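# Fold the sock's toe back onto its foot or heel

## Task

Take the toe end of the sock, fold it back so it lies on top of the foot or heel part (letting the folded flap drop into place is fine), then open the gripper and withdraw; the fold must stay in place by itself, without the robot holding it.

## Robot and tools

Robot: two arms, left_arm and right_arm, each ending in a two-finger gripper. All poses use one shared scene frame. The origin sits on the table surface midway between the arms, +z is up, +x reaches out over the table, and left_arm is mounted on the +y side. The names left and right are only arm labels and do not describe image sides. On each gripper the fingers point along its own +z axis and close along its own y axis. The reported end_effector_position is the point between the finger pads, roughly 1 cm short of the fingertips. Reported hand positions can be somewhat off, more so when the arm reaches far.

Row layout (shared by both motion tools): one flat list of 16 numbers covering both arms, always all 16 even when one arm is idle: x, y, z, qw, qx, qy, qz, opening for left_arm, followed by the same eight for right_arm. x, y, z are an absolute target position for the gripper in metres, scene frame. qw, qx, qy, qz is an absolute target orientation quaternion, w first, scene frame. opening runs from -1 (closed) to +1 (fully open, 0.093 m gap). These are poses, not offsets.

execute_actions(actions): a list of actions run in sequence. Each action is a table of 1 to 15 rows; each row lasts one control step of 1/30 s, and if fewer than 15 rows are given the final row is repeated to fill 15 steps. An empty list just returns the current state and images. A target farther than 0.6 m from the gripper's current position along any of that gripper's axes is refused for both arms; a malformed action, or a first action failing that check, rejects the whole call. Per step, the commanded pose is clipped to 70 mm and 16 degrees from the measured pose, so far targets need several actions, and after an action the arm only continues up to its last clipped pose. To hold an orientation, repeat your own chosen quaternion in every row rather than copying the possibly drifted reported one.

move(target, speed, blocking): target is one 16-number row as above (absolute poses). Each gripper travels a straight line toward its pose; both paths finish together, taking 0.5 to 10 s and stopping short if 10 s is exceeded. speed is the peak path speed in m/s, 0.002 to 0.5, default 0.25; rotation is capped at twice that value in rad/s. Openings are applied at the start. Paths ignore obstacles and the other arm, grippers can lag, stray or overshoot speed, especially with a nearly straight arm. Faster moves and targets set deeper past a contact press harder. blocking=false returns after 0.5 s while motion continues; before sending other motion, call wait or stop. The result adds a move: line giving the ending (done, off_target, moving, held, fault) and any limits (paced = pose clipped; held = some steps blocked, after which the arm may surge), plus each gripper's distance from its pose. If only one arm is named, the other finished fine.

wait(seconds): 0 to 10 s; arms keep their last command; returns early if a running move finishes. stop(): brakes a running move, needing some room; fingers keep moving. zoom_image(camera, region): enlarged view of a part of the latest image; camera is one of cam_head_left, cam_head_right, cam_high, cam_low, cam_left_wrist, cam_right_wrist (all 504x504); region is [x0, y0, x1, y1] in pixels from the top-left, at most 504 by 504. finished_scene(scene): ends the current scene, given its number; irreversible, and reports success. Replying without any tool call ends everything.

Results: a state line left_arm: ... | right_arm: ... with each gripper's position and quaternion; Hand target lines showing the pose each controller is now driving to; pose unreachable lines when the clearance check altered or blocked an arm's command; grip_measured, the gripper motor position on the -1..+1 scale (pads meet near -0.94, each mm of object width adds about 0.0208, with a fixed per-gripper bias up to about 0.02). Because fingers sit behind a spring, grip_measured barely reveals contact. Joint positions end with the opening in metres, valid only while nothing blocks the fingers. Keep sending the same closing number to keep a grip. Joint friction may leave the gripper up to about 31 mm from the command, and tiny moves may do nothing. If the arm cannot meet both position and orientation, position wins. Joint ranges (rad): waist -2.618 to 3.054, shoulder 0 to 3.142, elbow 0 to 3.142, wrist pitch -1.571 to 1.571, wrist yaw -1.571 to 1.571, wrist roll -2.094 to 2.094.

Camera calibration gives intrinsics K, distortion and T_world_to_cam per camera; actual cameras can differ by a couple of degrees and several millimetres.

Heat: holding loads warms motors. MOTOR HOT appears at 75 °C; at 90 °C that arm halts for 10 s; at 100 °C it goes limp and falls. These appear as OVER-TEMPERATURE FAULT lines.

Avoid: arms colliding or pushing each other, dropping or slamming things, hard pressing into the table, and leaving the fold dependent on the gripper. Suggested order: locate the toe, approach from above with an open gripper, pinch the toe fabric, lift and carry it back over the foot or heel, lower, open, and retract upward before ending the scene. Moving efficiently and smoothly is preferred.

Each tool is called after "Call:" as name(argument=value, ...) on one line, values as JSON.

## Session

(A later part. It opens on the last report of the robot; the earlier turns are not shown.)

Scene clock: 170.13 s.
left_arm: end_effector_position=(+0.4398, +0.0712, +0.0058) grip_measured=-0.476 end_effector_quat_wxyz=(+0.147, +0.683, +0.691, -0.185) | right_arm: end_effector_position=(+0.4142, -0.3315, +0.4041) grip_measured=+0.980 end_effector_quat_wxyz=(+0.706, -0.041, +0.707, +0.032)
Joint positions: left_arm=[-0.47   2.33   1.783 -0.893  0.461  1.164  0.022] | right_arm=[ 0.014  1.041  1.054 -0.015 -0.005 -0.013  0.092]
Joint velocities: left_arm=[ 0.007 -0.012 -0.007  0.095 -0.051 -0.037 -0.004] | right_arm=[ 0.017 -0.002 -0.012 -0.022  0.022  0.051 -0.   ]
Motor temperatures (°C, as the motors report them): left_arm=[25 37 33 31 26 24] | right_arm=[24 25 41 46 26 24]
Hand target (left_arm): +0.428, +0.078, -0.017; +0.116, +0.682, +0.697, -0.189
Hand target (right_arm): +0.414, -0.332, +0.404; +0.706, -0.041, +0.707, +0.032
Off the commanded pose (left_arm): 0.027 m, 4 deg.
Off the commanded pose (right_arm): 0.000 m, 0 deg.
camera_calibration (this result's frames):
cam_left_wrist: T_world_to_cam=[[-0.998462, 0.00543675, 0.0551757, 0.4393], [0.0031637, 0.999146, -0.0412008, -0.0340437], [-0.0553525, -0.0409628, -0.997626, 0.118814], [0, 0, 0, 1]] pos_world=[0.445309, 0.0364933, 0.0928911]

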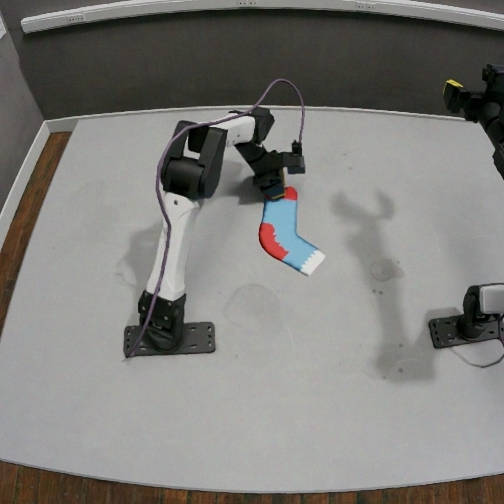

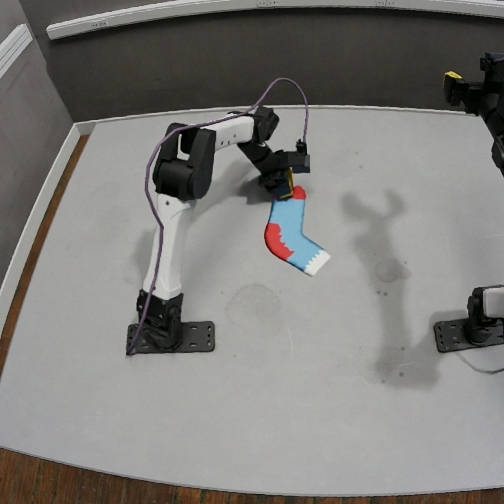

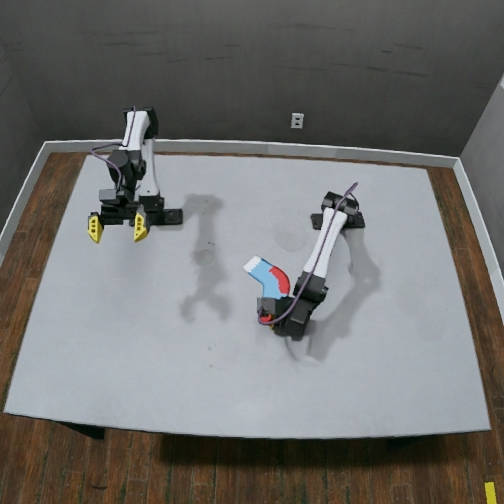

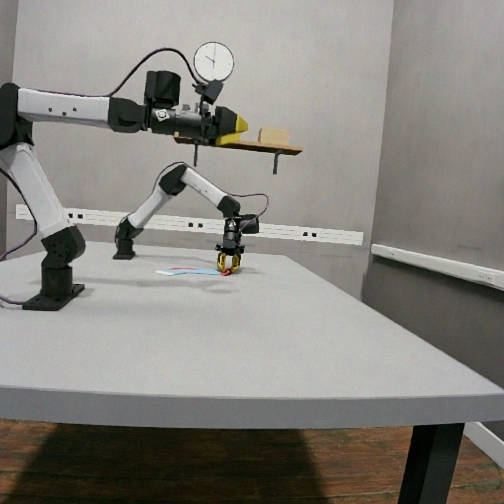

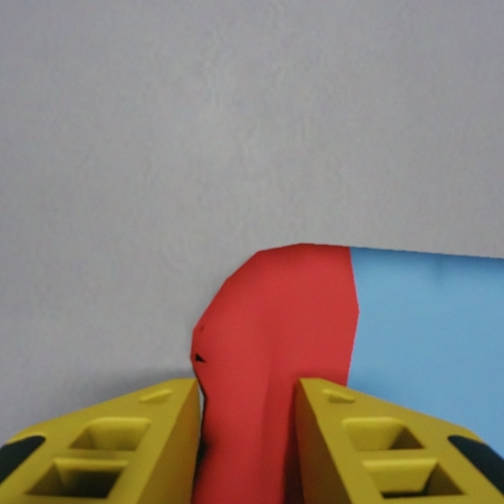

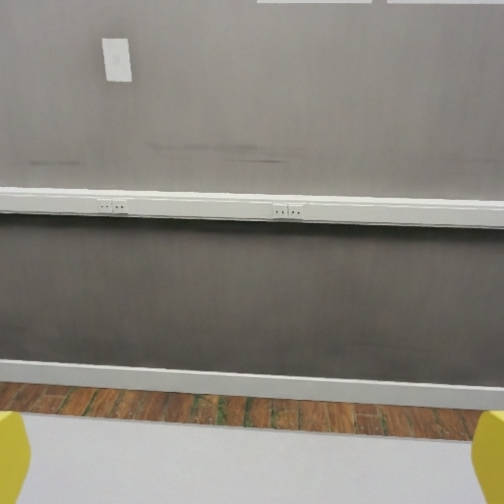

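The cloth is buckling up between the fingers. Finish closing.

Call:
execute_actions(actions=[[[0.432,0.077,-0.014,0.1167,0.6813,0.6974,-0.1889,-0.53,0.4142,-0.3315,0.4041,0.706,-0.041,0.707,0.032,1.0],[0.432,0.077,-0.014,0.1167,0.6813,0.6974,-0.1889,-0.58,0.4142,-0.3315,0.4041,0.706,-0.041,0.707,0.032,1.0],[0.432,0.077,-0.014,0.1167,0.6813,0.6974,-0.1889,-0.63,0.4142,-0.3315,0.4041,0.706,-0.041,0.707,0.032,1.0],[0.432,0.077,-0.014,0.1167,0.6813,0.6974,-0.1889,-0.68,0.4142,-0.3315,0.4041,0.706,-0.041,0.707,0.032,1.0],[0.432,0.077,-0.014,0.1167,0.6813,0.6974,-0.1889,-0.73,0.4142,-0.3315,0.4041,0.706,-0.041,0.707,0.032,1.0],[0.432,0.077,-0.014,0.1167,0.6813,0.6974,-0.1889,-0.78,0.4142,-0.3315,0.4041,0.706,-0.041,0.707,0.032,1.0],[0.432,0.077,-0.014,0.1167,0.6813,0.6974,-0.1889,-0.83,0.4142,-0.3315,0.4041,0.706,-0.041,0.707,0.032,1.0],[0.432,0.077,-0.014,0.1167,0.6813,0.6974,-0.1889,-0.88,0.4142,-0.3315,0.4041,0.706,-0.041,0.707,0.032,1.0],[0.432,0.077,-0.014,0.1167,0.6813,0.6974,-0.1889,-0.92,0.4142,-0.3315,0.4041,0.706,-0.041,0.707,0.032,1.0],[0.432,0.077,-0.014,0.1167,0.6813,0.6974,-0.1889,-0.96,0.4142,-0.3315,0.4041,0.706,-0.041,0.707,0.032,1.0],[0.432,0.077,-0.014,0.1167,0.6813,0.6974,-0.1889,-1.0,0.4142,-0.3315,0.4041,0.706,-0.041,0.707,0.032,1.0]]])

Call:
zoom_image(camera="cam_low", region=[140, 230, 260, 290])

Call:
zoom_image(camera="cam_head_left", region=[230, 170, 350, 290])

Scene clock: 180.87 s.
left_arm: end_effector_position=(+0.4360, +0.0712, +0.0061) grip_measured=-0.994 end_effector_quat_wxyz=(+0.142, +0.681, +0.692, -0.192) | right_arm: end_effector_position=(+0.4142, -0.3315, +0.4041) grip_measured=+0.980 end_effector_quat_wxyz=(+0.706, -0.041, +0.707, +0.032)
Joint positions: left_arm=[-0.47   2.33   1.783 -0.909  0.47   1.164  0.   ] | right_arm=[ 0.014  1.041  1.054 -0.015 -0.005 -0.013  0.092]
Joint velocities: left_arm=[ 0.002  0.002  0.002 -0.051 -0.022 -0.007  0.   ] | right_arm=[-0.002  0.002  0.002 -0.051 -0.051 -0.095 -0.   ]
Motor temperatures (°C, as the motors report them): left_arm=[25 38 33 30 26 24] | right_arm=[24 25 42 47 26 24]
Hand target (left_arm): +0.431, +0.077, -0.013; +0.117, +0.682, +0.697, -0.190
Hand target (right_arm): +0.414, -0.332, +0.404; +0.706, -0.041, +0.707, +0.032
Off the commanded pose (left_arm): 0.021 m, 3 deg.
Off the commanded pose (right_arm): 0.000 m, 0 deg.
camera_calibration (this result's frames):
cam_left_wrist: T_world_to_cam=[[-0.997321, 0.00667083, 0.0728398, 0.434799], [0.00348171, 0.999033, -0.0438223, -0.0341735], [-0.0730617, -0.0434513, -0.99638, 0.126725], [0, 0, 0, 1]] pos_world=[0.443012, 0.0367464, 0.0930986]

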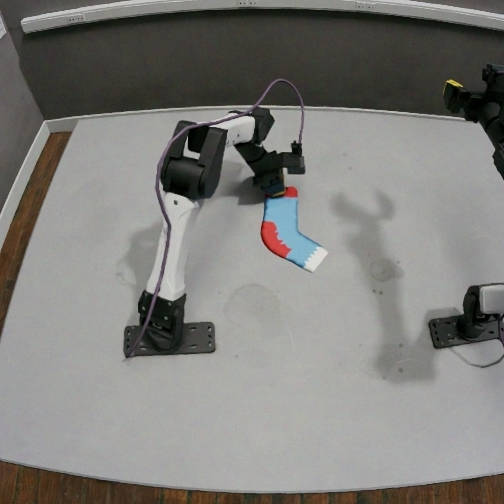

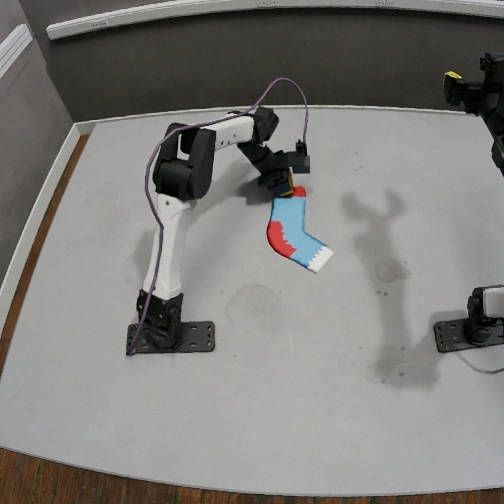

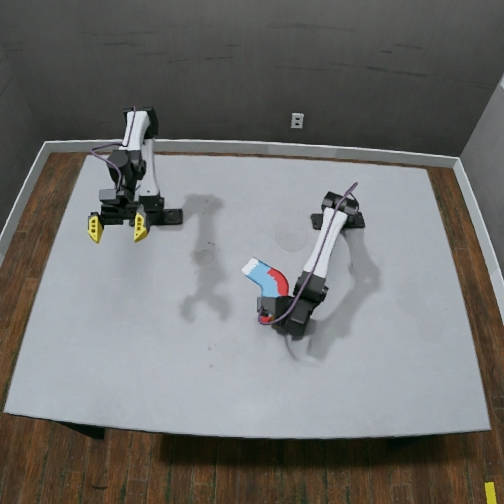

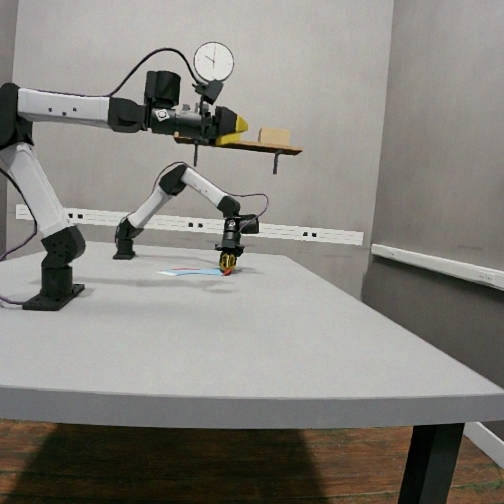

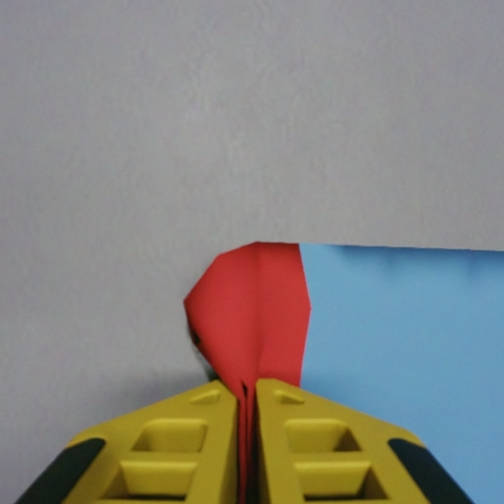

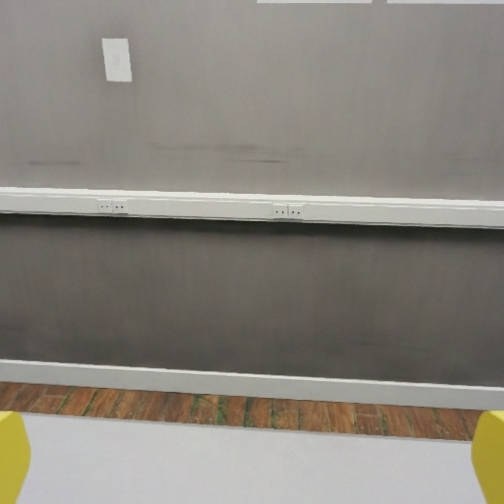

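Region (140, 230, 260, 290) of cam_low's 504x504 image, scaled by 4.200, with more detail than that image has.

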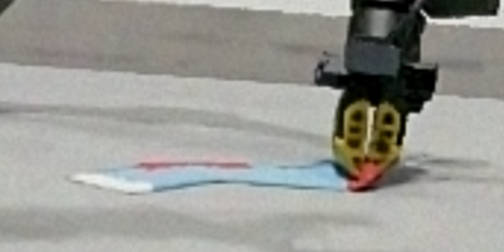

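Region (230, 170, 350, 290) of cam_head_left's 504x504 image, scaled by 4.200, with more detail than that image has.

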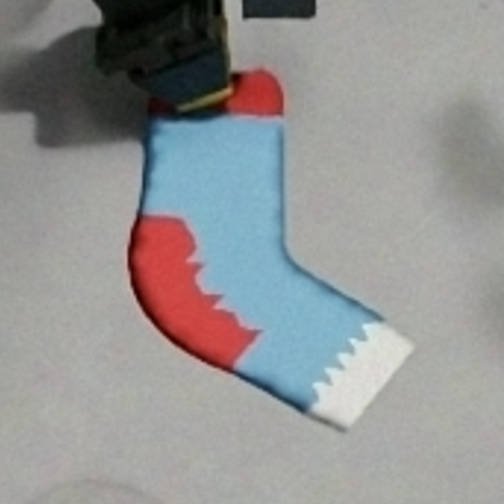

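Call:
execute_actions(actions=[[[0.433,0.075,0.0066,0.131,0.685,0.695,-0.175,-1,0.4142,-0.3315,0.4041,0.706,-0.041,0.707,0.032,1],[0.4329,0.075,0.0092,0.133,0.686,0.695,-0.173,-1,0.4142,-0.3315,0.4041,0.706,-0.041,0.707,0.032,1],[0.4327,0.075,0.0117,0.136,0.686,0.694,-0.170,-1,0.4142,-0.3315,0.4041,0.706,-0.041,0.707,0.032,1],[0.4323,0.075,0.0156,0.139,0.687,0.693,-0.167,-1,0.4142,-0.3315,0.4041,0.706,-0.041,0.707,0.032,1],[0.4317,0.075,0.0194,0.142,0.688,0.693,-0.164,-1,0.4142,-0.3315,0.4041,0.706,-0.041,0.707,0.032,1],[0.431,0.075,0.0232,0.145,0.689,0.692,-0.161,-1,0.4142,-0.3315,0.4041,0.706,-0.041,0.707,0.032,1],[0.4302,0.075,0.0269,0.148,0.689,0.691,-0.158,-1,0.4142,-0.3315,0.4041,0.706,-0.041,0.707,0.032,1],[0.4291,0.075,0.0305,0.151,0.690,0.691,-0.155,-1,0.4142,-0.3315,0.4041,0.706,-0.041,0.707,0.032,1],[0.428,0.075,0.0341,0.155,0.691,0.690,-0.151,-1,0.4142,-0.3315,0.4041,0.706,-0.041,0.707,0.032,1],[0.4262,0.075,0.0387,0.159,0.692,0.689,-0.147,-1,0.4142,-0.3315,0.4041,0.706,-0.041,0.707,0.032,1],[0.4247,0.075,0.0421,0.162,0.692,0.688,-0.144,-1,0.4142,-0.3315,0.4041,0.706,-0.041,0.707,0.032,1],[0.4231,0.075,0.0454,0.165,0.693,0.688,-0.141,-1,0.4142,-0.3315,0.4041,0.706,-0.041,0.707,0.032,1],[0.4207,0.075,0.0496,0.170,0.694,0.686,-0.136,-1,0.4142,-0.3315,0.4041,0.706,-0.041,0.707,0.032,1],[0.4188,0.075,0.0525,0.173,0.694,0.686,-0.133,-1,0.4142,-0.3315,0.4041,0.706,-0.041,0.707,0.032,1],[0.416,0.075,0.0563,0.177,0.695,0.685,-0.129,-1,0.4142,-0.3315,0.4041,0.706,-0.041,0.707,0.032,1]],[[0.4138,0.075,0.059,0.180,0.696,0.684,-0.126,-1,0.4142,-0.3315,0.4041,0.706,-0.041,0.707,0.032,1],[0.4115,0.075,0.0615,0.184,0.696,0.683,-0.122,-1,0.4142,-0.3315,0.4041,0.706,-0.041,0.707,0.032,1],[0.4083,0.075,0.0646,0.188,0.697,0.682,-0.118,-1,0.4142,-0.3315,0.4041,0.706,-0.041,0.707,0.032,1],[0.4057,0.075,0.0668,0.191,0.698,0.681,-0.115,-1,0.4142,-0.3315,0.4041,0.706,-0.041,0.707,0.032,1],[0.4031,0.075,0.0687,0.194,0.698,0.680,-0.112,-1,0.4142,-0.3315,0.4041,0.706,-0.041,0.707,0.032,1],[0.3995,0.075,0.0711,0.198,0.699,0.679,-0.107,-1,0.4142,-0.3315,0.4041,0.706,-0.041,0.707,0.032,1],[0.3967,0.075,0.0726,0.201,0.699,0.678,-0.104,-1,0.4142,-0.3315,0.4041,0.706,-0.041,0.707,0.032,1],[0.3939,0.075,0.074,0.204,0.700,0.677,-0.101,-1,0.4142,-0.3315,0.4041,0.706,-0.041,0.707,0.032,1],[0.39,0.075,0.0755,0.208,0.700,0.676,-0.097,-1,0.4142,-0.3315,0.4041,0.706,-0.041,0.707,0.032,1],[0.3871,0.075,0.0764,0.212,0.701,0.675,-0.093,-1,0.4142,-0.3315,0.4041,0.706,-0.041,0.707,0.032,1],[0.3841,0.075,0.0771,0.215,0.701,0.674,-0.090,-1,0.4142,-0.3315,0.4041,0.706,-0.041,0.707,0.032,1],[0.3811,0.075,0.0776,0.218,0.702,0.673,-0.087,-1,0.4142,-0.3315,0.4041,0.706,-0.041,0.707,0.032,1],[0.379,0.075,0.0778,0.220,0.702,0.672,-0.084,-1,0.4142,-0.3315,0.4041,0.706,-0.041,0.707,0.032,1],[0.377,0.075,0.078,0.222,0.702,0.671,-0.082,-1,0.4142,-0.3315,0.4041,0.706,-0.041,0.707,0.032,1],[0.375,0.075,0.078,0.224,0.703,0.670,-0.080,-1,0.4142,-0.3315,0.4041,0.706,-0.041,0.707,0.032,1]]])

Call:
zoom_image(camera="cam_low", region=[140, 200, 260, 290])

Scene clock: 250.43 s.
left_arm: end_effector_position=(+0.3753, +0.0746, +0.0774) grip_measured=-0.994 end_effector_quat_wxyz=(+0.207, +0.706, +0.670, -0.101) | right_arm: end_effector_position=(+0.4142, -0.3315, +0.4041) grip_measured=+0.980 end_effector_quat_wxyz=(+0.706, -0.041, +0.707, +0.032)
Joint positions: left_arm=[-0.567  1.869  1.355 -0.722  0.33   1.106  0.   ] | right_arm=[ 0.014  1.041  1.054 -0.015 -0.005 -0.013  0.092]
Joint velocities: left_arm=[-0.125 -0.33  -0.462  0.286 -0.125 -0.183  0.   ] | right_arm=[ 0.002 -0.002 -0.017  0.007  0.007  0.022  0.   ]
Motor temperatures (°C, as the motors report them): left_arm=[25 40 34 28 26 24] | right_arm=[24 25 44 50 26 24]
Hand target (left_arm): +0.376, +0.075, +0.079; +0.221, +0.703, +0.671, -0.080
Hand target (right_arm): +0.414, -0.332, +0.404; +0.706, -0.041, +0.707, +0.032
Off the commanded pose (left_arm): 0.001 m, 3 deg.
Off the commanded pose (right_arm): 0.000 m, 0 deg.
camera_calibration (this result's frames):
cam_left_wrist: T_world_to_cam=[[-0.98739, 0.021518, -0.156839, 0.381985], [0.022732, 0.999724, -0.00595019, -0.044429], [0.156667, -0.00944041, -0.987606, 0.104085], [0, 0, 0, 1]] pos_world=[0.361872, 0.0371798, 0.162441]

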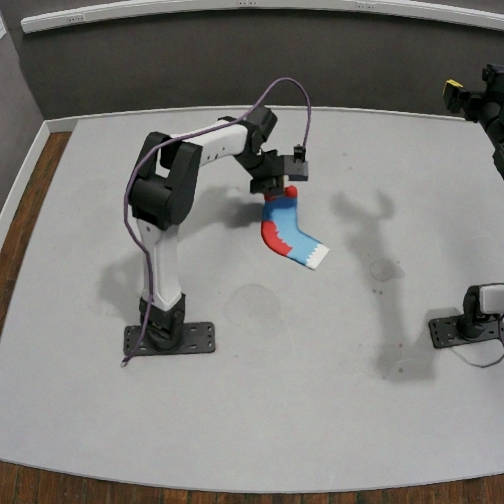

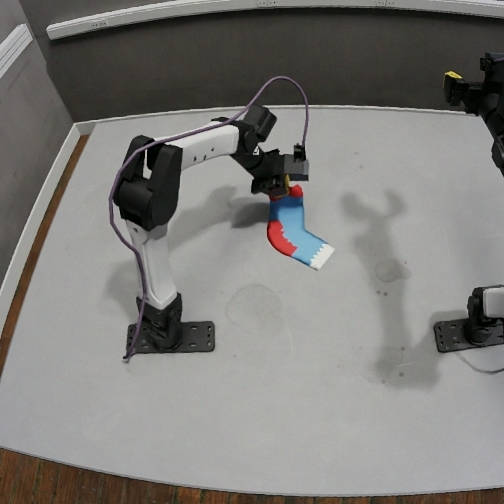

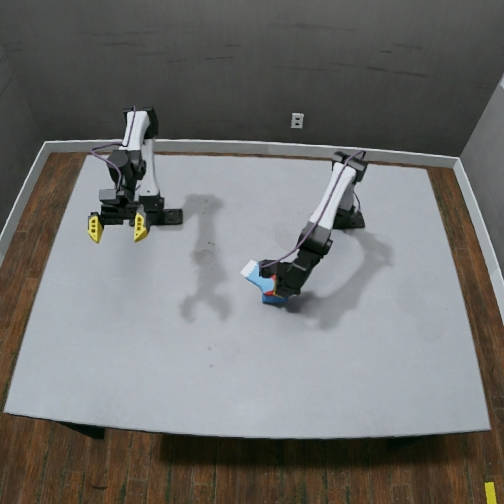

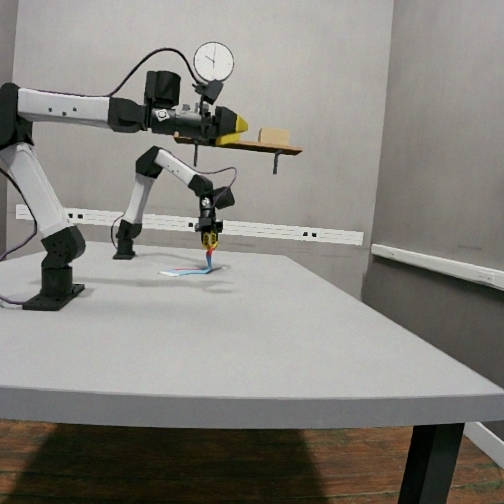

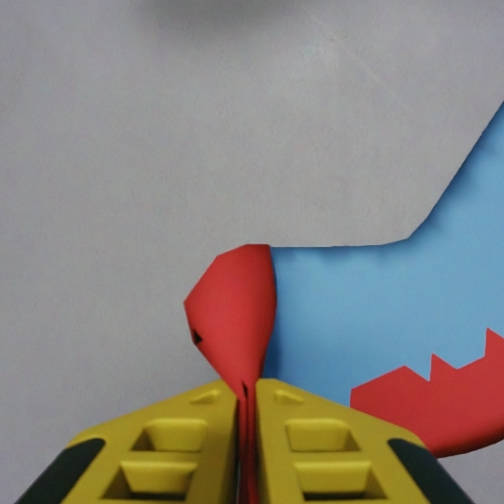

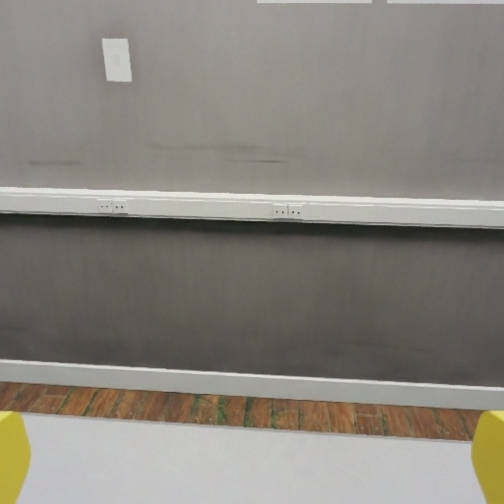

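Region (140, 200, 260, 290) of cam_low's 504x504 image, scaled by 4.200, with more detail than that image has; it fills the top 378 rows of this view, and the rest is white.

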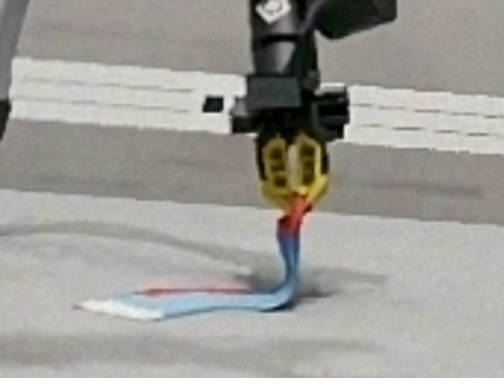

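Call:
execute_actions(actions=[[[0.3724,0.075,0.078,0.228,0.703,0.669,-0.076,-1,0.4142,-0.3315,0.4041,0.706,-0.041,0.707,0.032,1],[0.3698,0.075,0.0778,0.231,0.703,0.668,-0.073,-1,0.4142,-0.3315,0.4041,0.706,-0.041,0.707,0.032,1],[0.3672,0.075,0.0776,0.235,0.704,0.667,-0.069,-1,0.4142,-0.3315,0.4041,0.706,-0.041,0.707,0.032,1],[0.3633,0.0755,0.077,0.241,0.704,0.665,-0.063,-1,0.4142,-0.3315,0.4041,0.706,-0.041,0.707,0.032,1],[0.3594,0.0755,0.0762,0.246,0.705,0.663,-0.057,-1,0.4142,-0.3315,0.4041,0.706,-0.041,0.707,0.032,1],[0.3556,0.076,0.0752,0.251,0.705,0.661,-0.052,-1,0.4142,-0.3315,0.4041,0.706,-0.041,0.707,0.032,1],[0.3518,0.076,0.074,0.256,0.705,0.659,-0.046,-1,0.4142,-0.3315,0.4041,0.706,-0.041,0.707,0.032,1],[0.3481,0.0765,0.0726,0.261,0.706,0.657,-0.041,-1,0.4142,-0.3315,0.4041,0.706,-0.041,0.707,0.032,1],[0.3445,0.0765,0.0709,0.267,0.706,0.655,-0.034,-1,0.4142,-0.3315,0.4041,0.706,-0.041,0.707,0.032,1],[0.341,0.077,0.0691,0.272,0.706,0.652,-0.029,-1,0.4142,-0.3315,0.4041,0.706,-0.041,0.707,0.032,1],[0.3375,0.077,0.067,0.277,0.707,0.650,-0.023,-1,0.4142,-0.3315,0.4041,0.706,-0.041,0.707,0.032,1],[0.3342,0.0775,0.0648,0.282,0.707,0.648,-0.018,-1,0.4142,-0.3315,0.4041,0.706,-0.041,0.707,0.032,1],[0.3309,0.0775,0.0623,0.287,0.707,0.646,-0.012,-1,0.4142,-0.3315,0.4041,0.706,-0.041,0.707,0.032,1],[0.3278,0.078,0.0597,0.293,0.707,0.643,-0.006,-1,0.4142,-0.3315,0.4041,0.706,-0.041,0.707,0.032,1],[0.3248,0.078,0.0569,0.298,0.707,0.641,-0.001,-1,0.4142,-0.3315,0.4041,0.706,-0.041,0.707,0.032,1]],[[0.322,0.078,0.054,0.303,0.707,0.639,0.005,-1,0.4142,-0.3315,0.4041,0.706,-0.041,0.707,0.032,1],[0.3193,0.0785,0.0509,0.308,0.707,0.636,0.011,-1,0.4142,-0.3315,0.4041,0.706,-0.041,0.707,0.032,1],[0.3167,0.0785,0.0476,0.313,0.707,0.634,0.016,-1,0.4142,-0.3315,0.4041,0.706,-0.041,0.707,0.032,1],[0.3143,0.079,0.0442,0.319,0.707,0.631,0.022,-1,0.4142,-0.3315,0.4041,0.706,-0.041,0.707,0.032,1],[0.3121,0.079,0.0407,0.324,0.706,0.629,0.028,-1,0.4142,-0.3315,0.4041,0.706,-0.041,0.707,0.032,1],[0.31,0.079,0.037,0.329,0.706,0.626,0.033,-1,0.4142,-0.3315,0.4041,0.706,-0.041,0.707,0.032,1],[0.3085,0.0795,0.0339,0.333,0.706,0.624,0.038,-1,0.4142,-0.3315,0.4041,0.706,-0.041,0.707,0.032,1],[0.307,0.0795,0.0307,0.337,0.706,0.622,0.043,-1,0.4142,-0.3315,0.4041,0.706,-0.041,0.707,0.032,1],[0.306,0.08,0.028,0.340,0.705,0.620,0.046,-1,0.4142,-0.3315,0.4041,0.706,-0.041,0.707,0.032,1],[0.305,0.08,0.0254,0.344,0.705,0.618,0.051,-1,0.4142,-0.3315,0.4041,0.706,-0.041,0.707,0.032,1],[0.3041,0.08,0.0227,0.347,0.705,0.616,0.054,-1,0.4142,-0.3315,0.4041,0.706,-0.041,0.707,0.032,1],[0.3035,0.08,0.0207,0.349,0.705,0.615,0.057,-1,0.4142,-0.3315,0.4041,0.706,-0.041,0.707,0.032,1],[0.3029,0.08,0.0195,0.352,0.705,0.613,0.060,-1,0.4142,-0.3315,0.4041,0.706,-0.041,0.707,0.032,1],[0.3026,0.08,0.019,0.354,0.704,0.612,0.062,-1,0.4142,-0.3315,0.4041,0.706,-0.041,0.707,0.032,1]]])

Call:
execute_actions(actions=[])

Call:
zoom_image(camera="cam_low", region=[140, 200, 260, 290])

Scene clock: 281.77 s.
left_arm: end_effector_position=(+0.2946, +0.0828, +0.0159) grip_measured=-0.994 end_effector_quat_wxyz=(+0.321, +0.717, +0.618, +0.039) | right_arm: end_effector_position=(+0.4142, -0.3315, +0.4041) grip_measured=+0.980 end_effector_quat_wxyz=(+0.706, -0.041, +0.707, +0.032)
Joint positions: left_arm=[-0.789  1.557  0.578  0.067  0.034  1.023  0.   ] | right_arm=[ 0.014  1.041  1.054 -0.015 -0.005 -0.013  0.092]
Joint velocities: left_arm=[-0.1    0.012 -0.252  0.667 -0.227  0.022  0.   ] | right_arm=[-0.012 -0.017  0.007  0.037  0.037  0.007 -0.001]
Motor temperatures (°C, as the motors report them): left_arm=[25 41 34 30 26 24] | right_arm=[24 25 44 51 26 24]
Hand target (left_arm): +0.301, +0.082, +0.020; +0.349, +0.705, +0.615, +0.062
Hand target (right_arm): +0.414, -0.332, +0.404; +0.706, -0.041, +0.707, +0.032
Off the commanded pose (left_arm): 0.009 m, 5 deg.
Off the commanded pose (right_arm): 0.000 m, 0 deg.
camera_calibration (this result's frames):
cam_left_wrist: T_world_to_cam=[[-0.860411, 0.0345338, -0.508429, 0.259548], [0.0257235, 0.999373, 0.0243482, -0.0524922], [0.508951, 0.0078709, -0.86076, -0.05115], [0, 0, 0, 1]] pos_world=[0.250701, 0.0438987, 0.089212]

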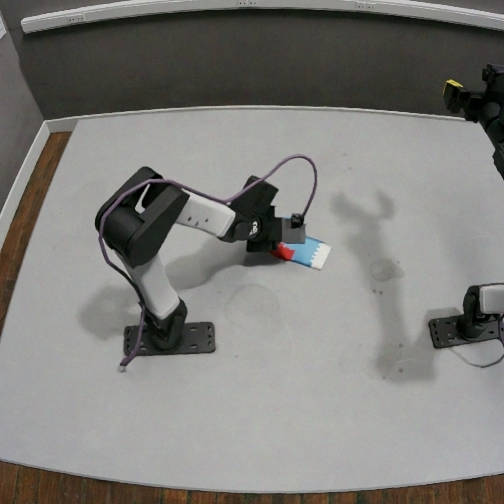

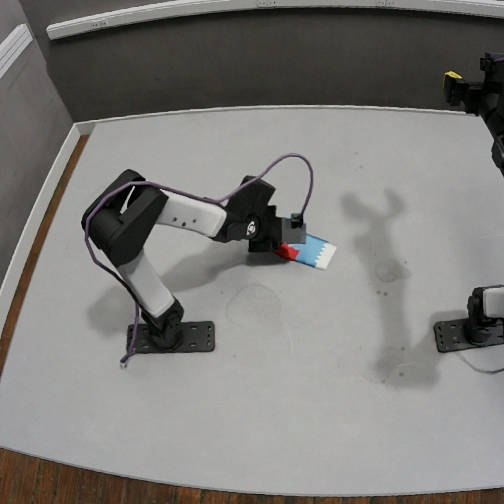

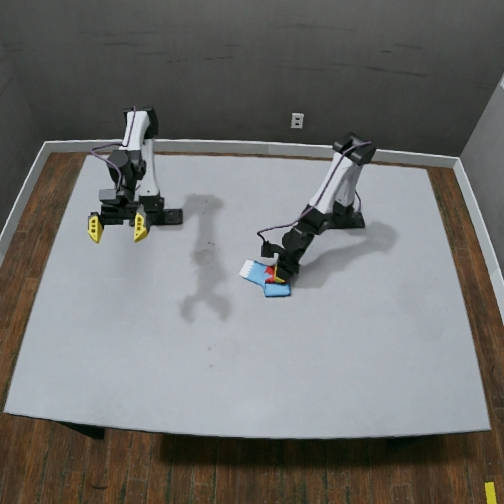

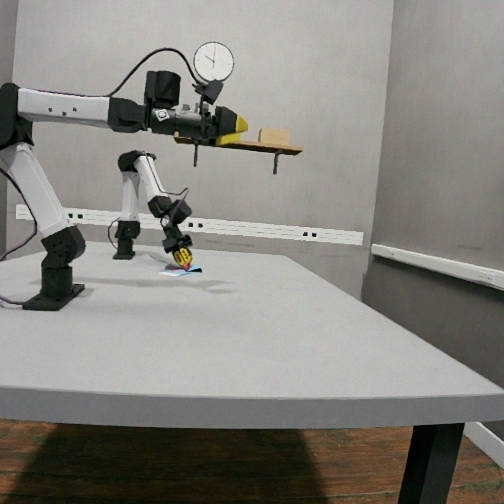

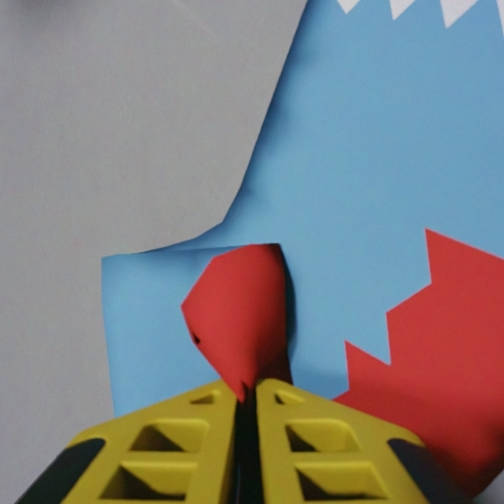

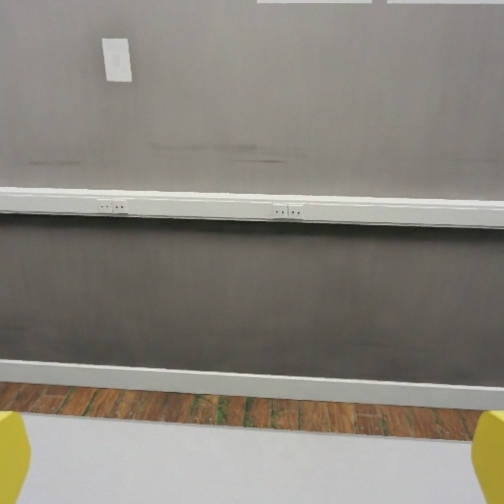

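Scene clock: 281.77 s.
left_arm: end_effector_position=(+0.2946, +0.0828, +0.0159) grip_measured=-0.994 end_effector_quat_wxyz=(+0.321, +0.717, +0.618, +0.039) | right_arm: end_effector_position=(+0.4142, -0.3315, +0.4041) grip_measured=+0.980 end_effector_quat_wxyz=(+0.706, -0.041, +0.707, +0.032)
Joint positions: left_arm=[-0.789  1.557  0.578  0.067  0.034  1.023  0.   ] | right_arm=[ 0.014  1.041  1.054 -0.015 -0.005 -0.013  0.092]
Joint velocities: left_arm=[-0.1    0.012 -0.252  0.667 -0.227  0.022  0.   ] | right_arm=[-0.012 -0.017  0.007  0.037  0.037  0.007 -0.001]
Motor temperatures (°C, as the motors report them): left_arm=[25 41 34 30 26 24] | right_arm=[24 25 44 51 26 24]
Hand target (left_arm): +0.301, +0.082, +0.020; +0.349, +0.705, +0.615, +0.062
Hand target (right_arm): +0.414, -0.332, +0.404; +0.706, -0.041, +0.707, +0.032
Off the commanded pose (left_arm): 0.009 m, 5 deg.
Off the commanded pose (right_arm): 0.000 m, 0 deg.
camera_calibration (this result's frames):
cam_left_wrist: T_world_to_cam=[[-0.860411, 0.0345338, -0.508429, 0.259548], [0.0257235, 0.999373, 0.0243482, -0.0524922], [0.508951, 0.0078709, -0.86076, -0.05115], [0, 0, 0, 1]] pos_world=[0.250701, 0.0438987, 0.089212]

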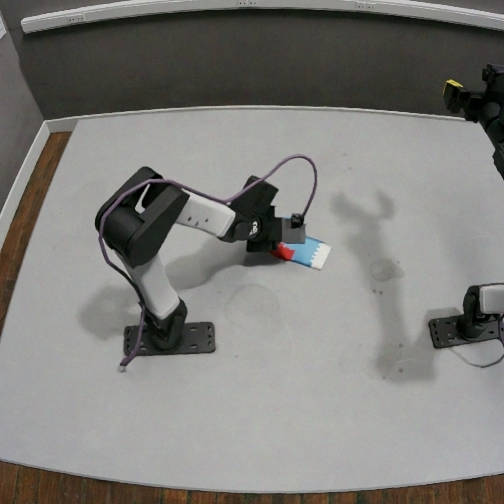

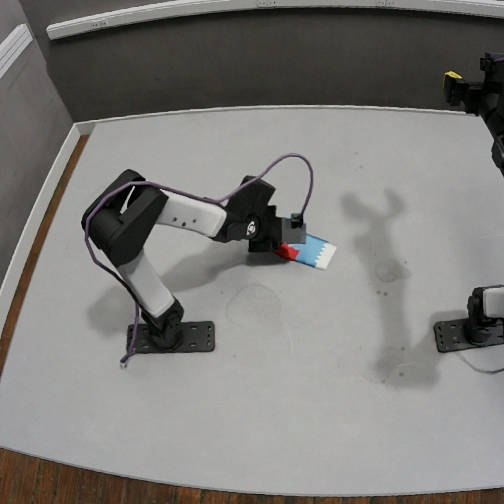

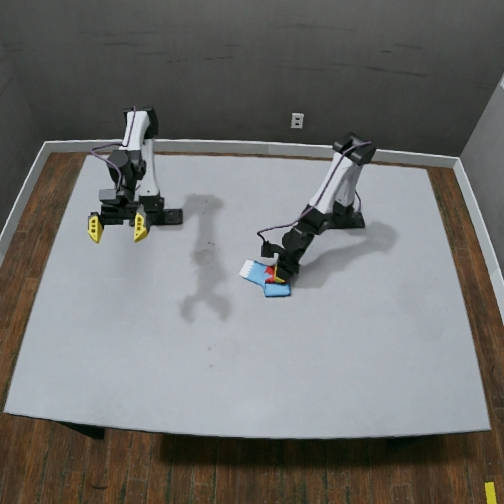

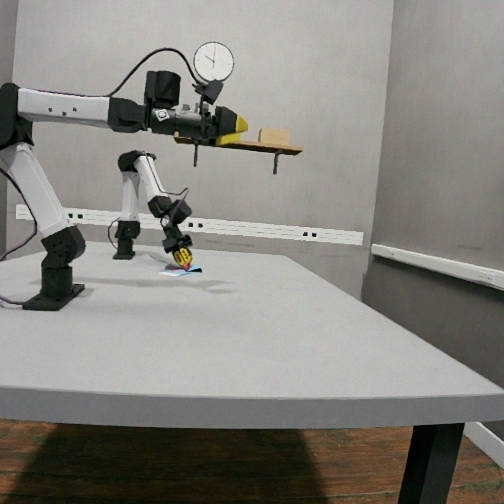

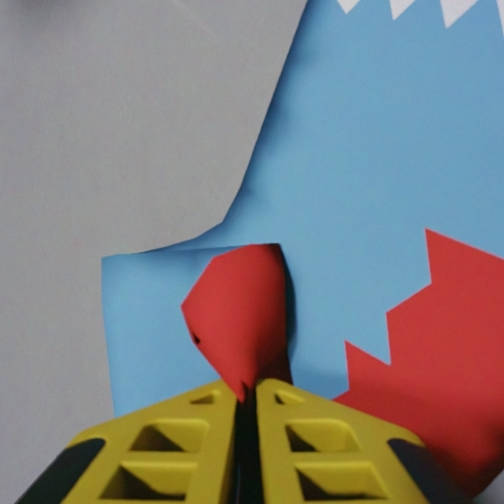

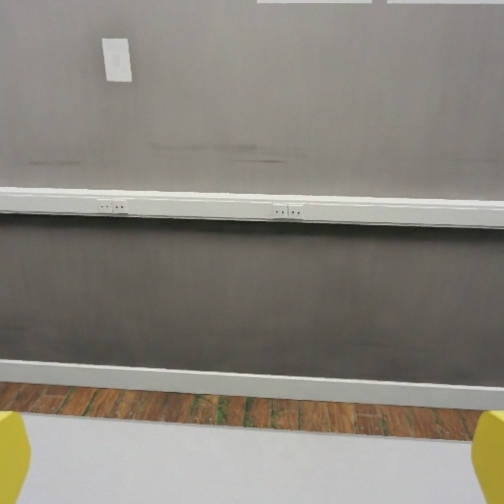

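Region (140, 200, 260, 290) of cam_low's 504x504 image, scaled by 4.200, with more detail than that image has; it fills the top 378 rows of this view, and the rest is white.

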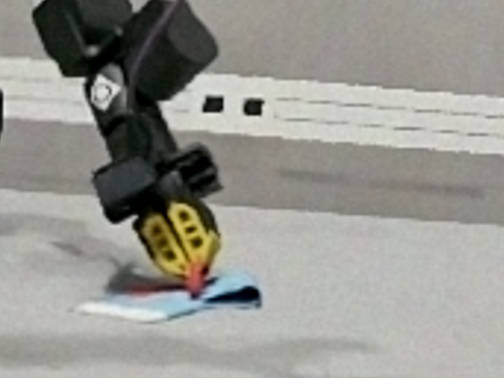

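Call:
execute_actions(actions=[])

Call:
zoom_image(camera="cam_low", region=[150, 230, 220, 285])

Call:
zoom_image(camera="cam_high", region=[225, 230, 325, 320])

Scene clock: 284.87 s.
left_arm: end_effector_position=(+0.3070, +0.0774, +0.0262) grip_measured=-0.994 end_effector_quat_wxyz=(+0.357, +0.704, +0.612, +0.059) | right_arm: end_effector_position=(+0.4142, -0.3315, +0.4041) grip_measured=+0.980 end_effector_quat_wxyz=(+0.706, -0.041, +0.707, +0.032)
Joint positions: left_arm=[-0.794  1.557  0.565  0.161  0.002  1.021  0.   ] | right_arm=[ 0.014  1.041  1.054 -0.015 -0.005 -0.013  0.092]
Joint velocities: left_arm=[-0.012  0.007 -0.007  0.022 -0.037  0.007  0.   ] | right_arm=[ 0.002 -0.022 -0.022  0.022  0.007  0.007 -0.001]
Motor temperatures (°C, as the motors report them): left_arm=[25 40 34 30 26 24] | right_arm=[24 25 45 51 26 24]
Hand target (left_arm): +0.302, +0.081, +0.021; +0.350, +0.705, +0.614, +0.062
Hand target (right_arm): +0.414, -0.332, +0.404; +0.706, -0.041, +0.707, +0.032
Off the commanded pose (left_arm): 0.009 m, 0 deg.
Off the commanded pose (right_arm): 0.000 m, 0 deg.
camera_calibration (this result's frames):
cam_left_wrist: T_world_to_cam=[[-0.818802, 0.00179632, -0.574074, 0.267075], [0.00781547, 0.999937, -0.00801834, -0.0414082], [0.574023, -0.0110521, -0.818764, -0.0681761], [0, 0, 0, 1]] pos_world=[0.25814, 0.0401724, 0.0971686]

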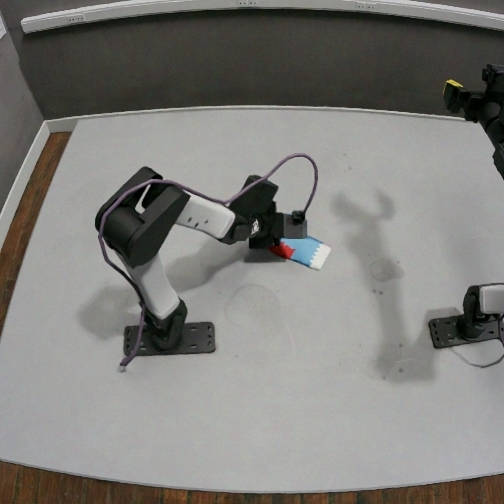

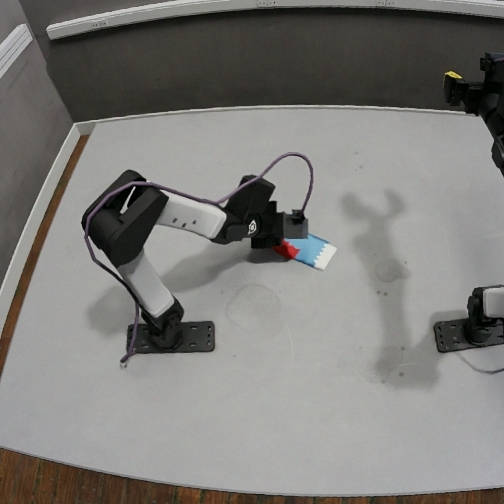

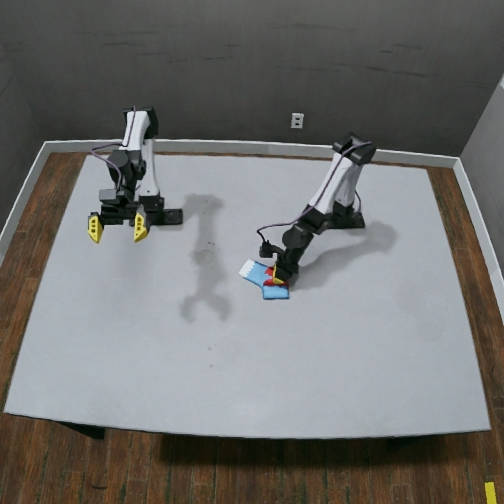

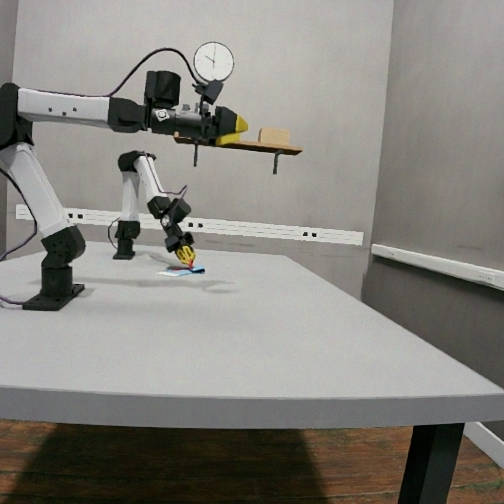

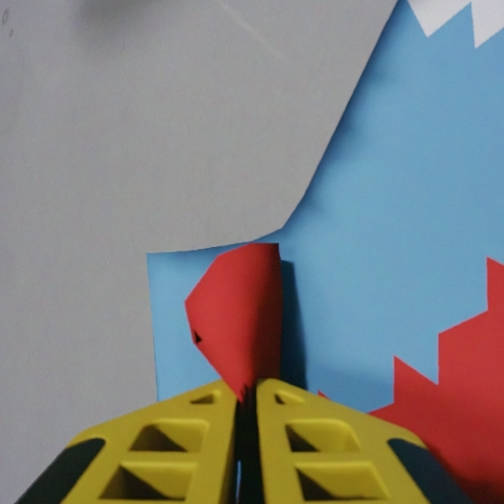

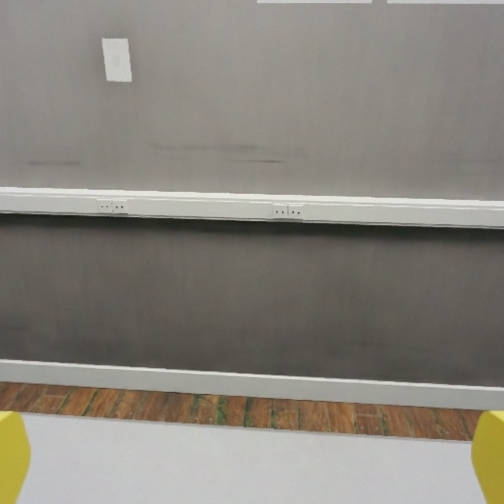

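Region (150, 230, 220, 285) of cam_low's 504x504 image, scaled by 7.200, with more detail than that image has; it fills the top 396 rows of this view, and the rest is white.

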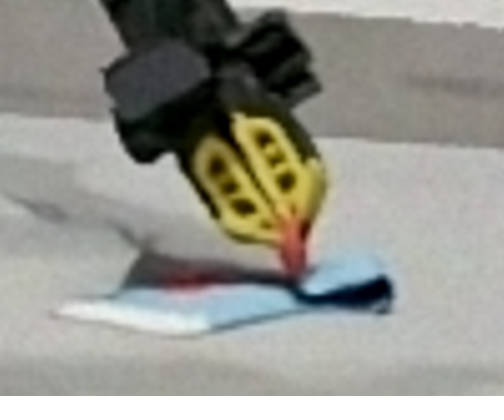

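Region (225, 230, 325, 320) of cam_high's 504x504 image, scaled by 5.040, with more detail than that image has; it fills the top 454 rows of this view, and the rest is white.

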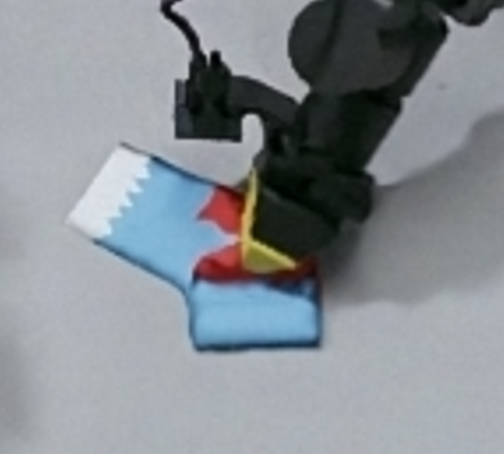

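Call:
execute_actions(actions=[[[0.301,0.08,0.019,0.354,0.704,0.612,0.062,-1,0.4142,-0.3315,0.4041,0.706,-0.041,0.707,0.032,1],[0.299,0.08,0.019,0.354,0.704,0.612,0.062,-1,0.4142,-0.3315,0.4041,0.706,-0.041,0.707,0.032,1],[0.297,0.08,0.019,0.354,0.704,0.612,0.062,-1,0.4142,-0.3315,0.4041,0.706,-0.041,0.707,0.032,1],[0.295,0.08,0.0187,0.354,0.704,0.612,0.062,-1,0.4142,-0.3315,0.4041,0.706,-0.041,0.707,0.032,1],[0.2925,0.08,0.0184,0.354,0.704,0.612,0.062,-1,0.4142,-0.3315,0.4041,0.706,-0.041,0.707,0.032,1],[0.29,0.08,0.018,0.354,0.704,0.612,0.062,-1,0.4142,-0.3315,0.4041,0.706,-0.041,0.707,0.032,1],[0.2875,0.08,0.0177,0.354,0.704,0.612,0.062,-1,0.4142,-0.3315,0.4041,0.706,-0.041,0.707,0.032,1],[0.285,0.08,0.0174,0.354,0.704,0.612,0.062,-1,0.4142,-0.3315,0.4041,0.706,-0.041,0.707,0.032,1],[0.2825,0.08,0.017,0.354,0.704,0.612,0.062,-1,0.4142,-0.3315,0.4041,0.706,-0.041,0.707,0.032,1],[0.28,0.08,0.017,0.354,0.704,0.612,0.062,-1,0.4142,-0.3315,0.4041,0.706,-0.041,0.707,0.032,1],[0.278,0.08,0.017,0.354,0.704,0.612,0.062,-1,0.4142,-0.3315,0.4041,0.706,-0.041,0.707,0.032,1],[0.2765,0.08,0.017,0.354,0.704,0.612,0.062,-1,0.4142,-0.3315,0.4041,0.706,-0.041,0.707,0.032,1],[0.2755,0.08,0.017,0.354,0.704,0.612,0.062,-1,0.4142,-0.3315,0.4041,0.706,-0.041,0.707,0.032,1],[0.275,0.08,0.017,0.354,0.704,0.612,0.062,-1,0.4142,-0.3315,0.4041,0.706,-0.041,0.707,0.032,1]]])

Scene clock: 298.63 s.
left_arm: end_effector_position=(+0.2802, +0.0746, +0.0188) grip_measured=-0.994 end_effector_quat_wxyz=(+0.357, +0.709, +0.605, +0.056) | right_arm: end_effector_position=(+0.4142, -0.3315, +0.4041) grip_measured=+0.980 end_effector_quat_wxyz=(+0.706, -0.041, +0.707, +0.032)
Joint positions: left_arm=[-0.869  1.514  0.484  0.199 -0.038  0.98   0.   ] | right_arm=[ 0.014  1.041  1.054 -0.015 -0.005 -0.013  0.092]
Joint velocities: left_arm=[-0.081 -0.061 -0.061 -0.007 -0.081 -0.081  0.   ] | right_arm=[-0.002 -0.032 -0.002 -0.022  0.007  0.095 -0.   ]
Motor temperatures (°C, as the motors report them): left_arm=[25 38 33 32 26 24] | right_arm=[24 25 45 51 26 24]
Hand target (left_arm): +0.276, +0.080, +0.017; +0.354, +0.705, +0.612, +0.063
Hand target (right_arm): +0.414, -0.332, +0.404; +0.706, -0.041, +0.707, +0.032
Off the commanded pose (left_arm): 0.008 m, 1 deg.
Off the commanded pose (right_arm): 0.000 m, 0 deg.
camera_calibration (this result's frames):
cam_left_wrist: T_world_to_cam=[[-0.818055, 0.0167567, -0.574896, 0.239588], [0.0252633, 0.999658, -0.00681116, -0.0432818], [0.574585, -0.0200957, -0.818198, -0.0583905], [0, 0, 0, 1]] pos_world=[0.23064, 0.0380789, 0.0896687]

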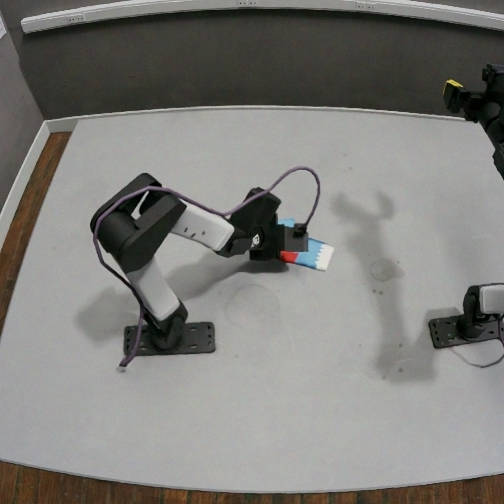

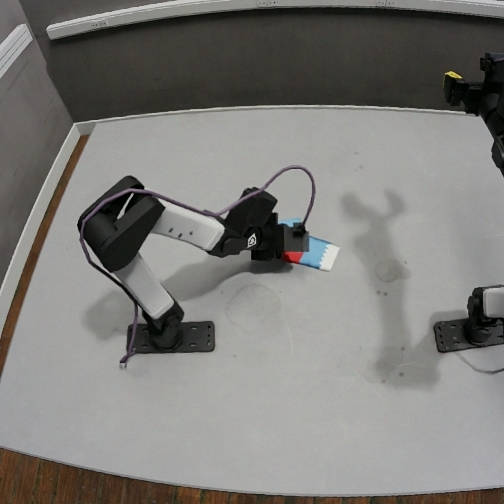

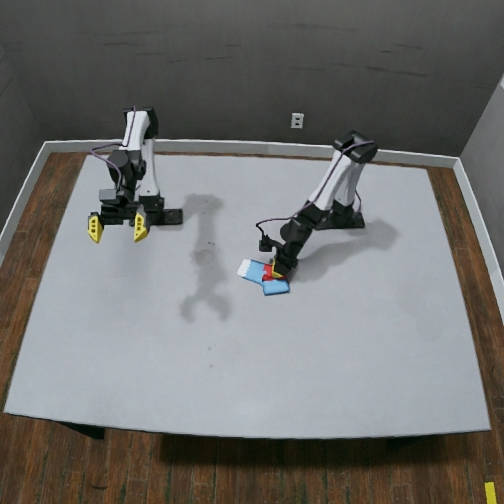

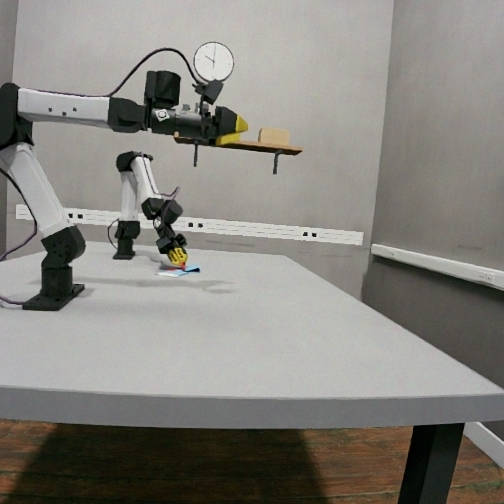

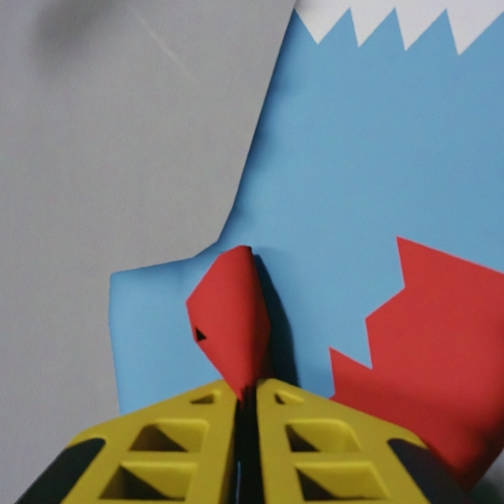

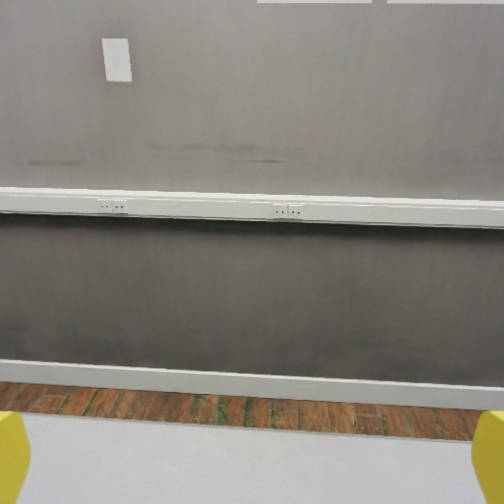

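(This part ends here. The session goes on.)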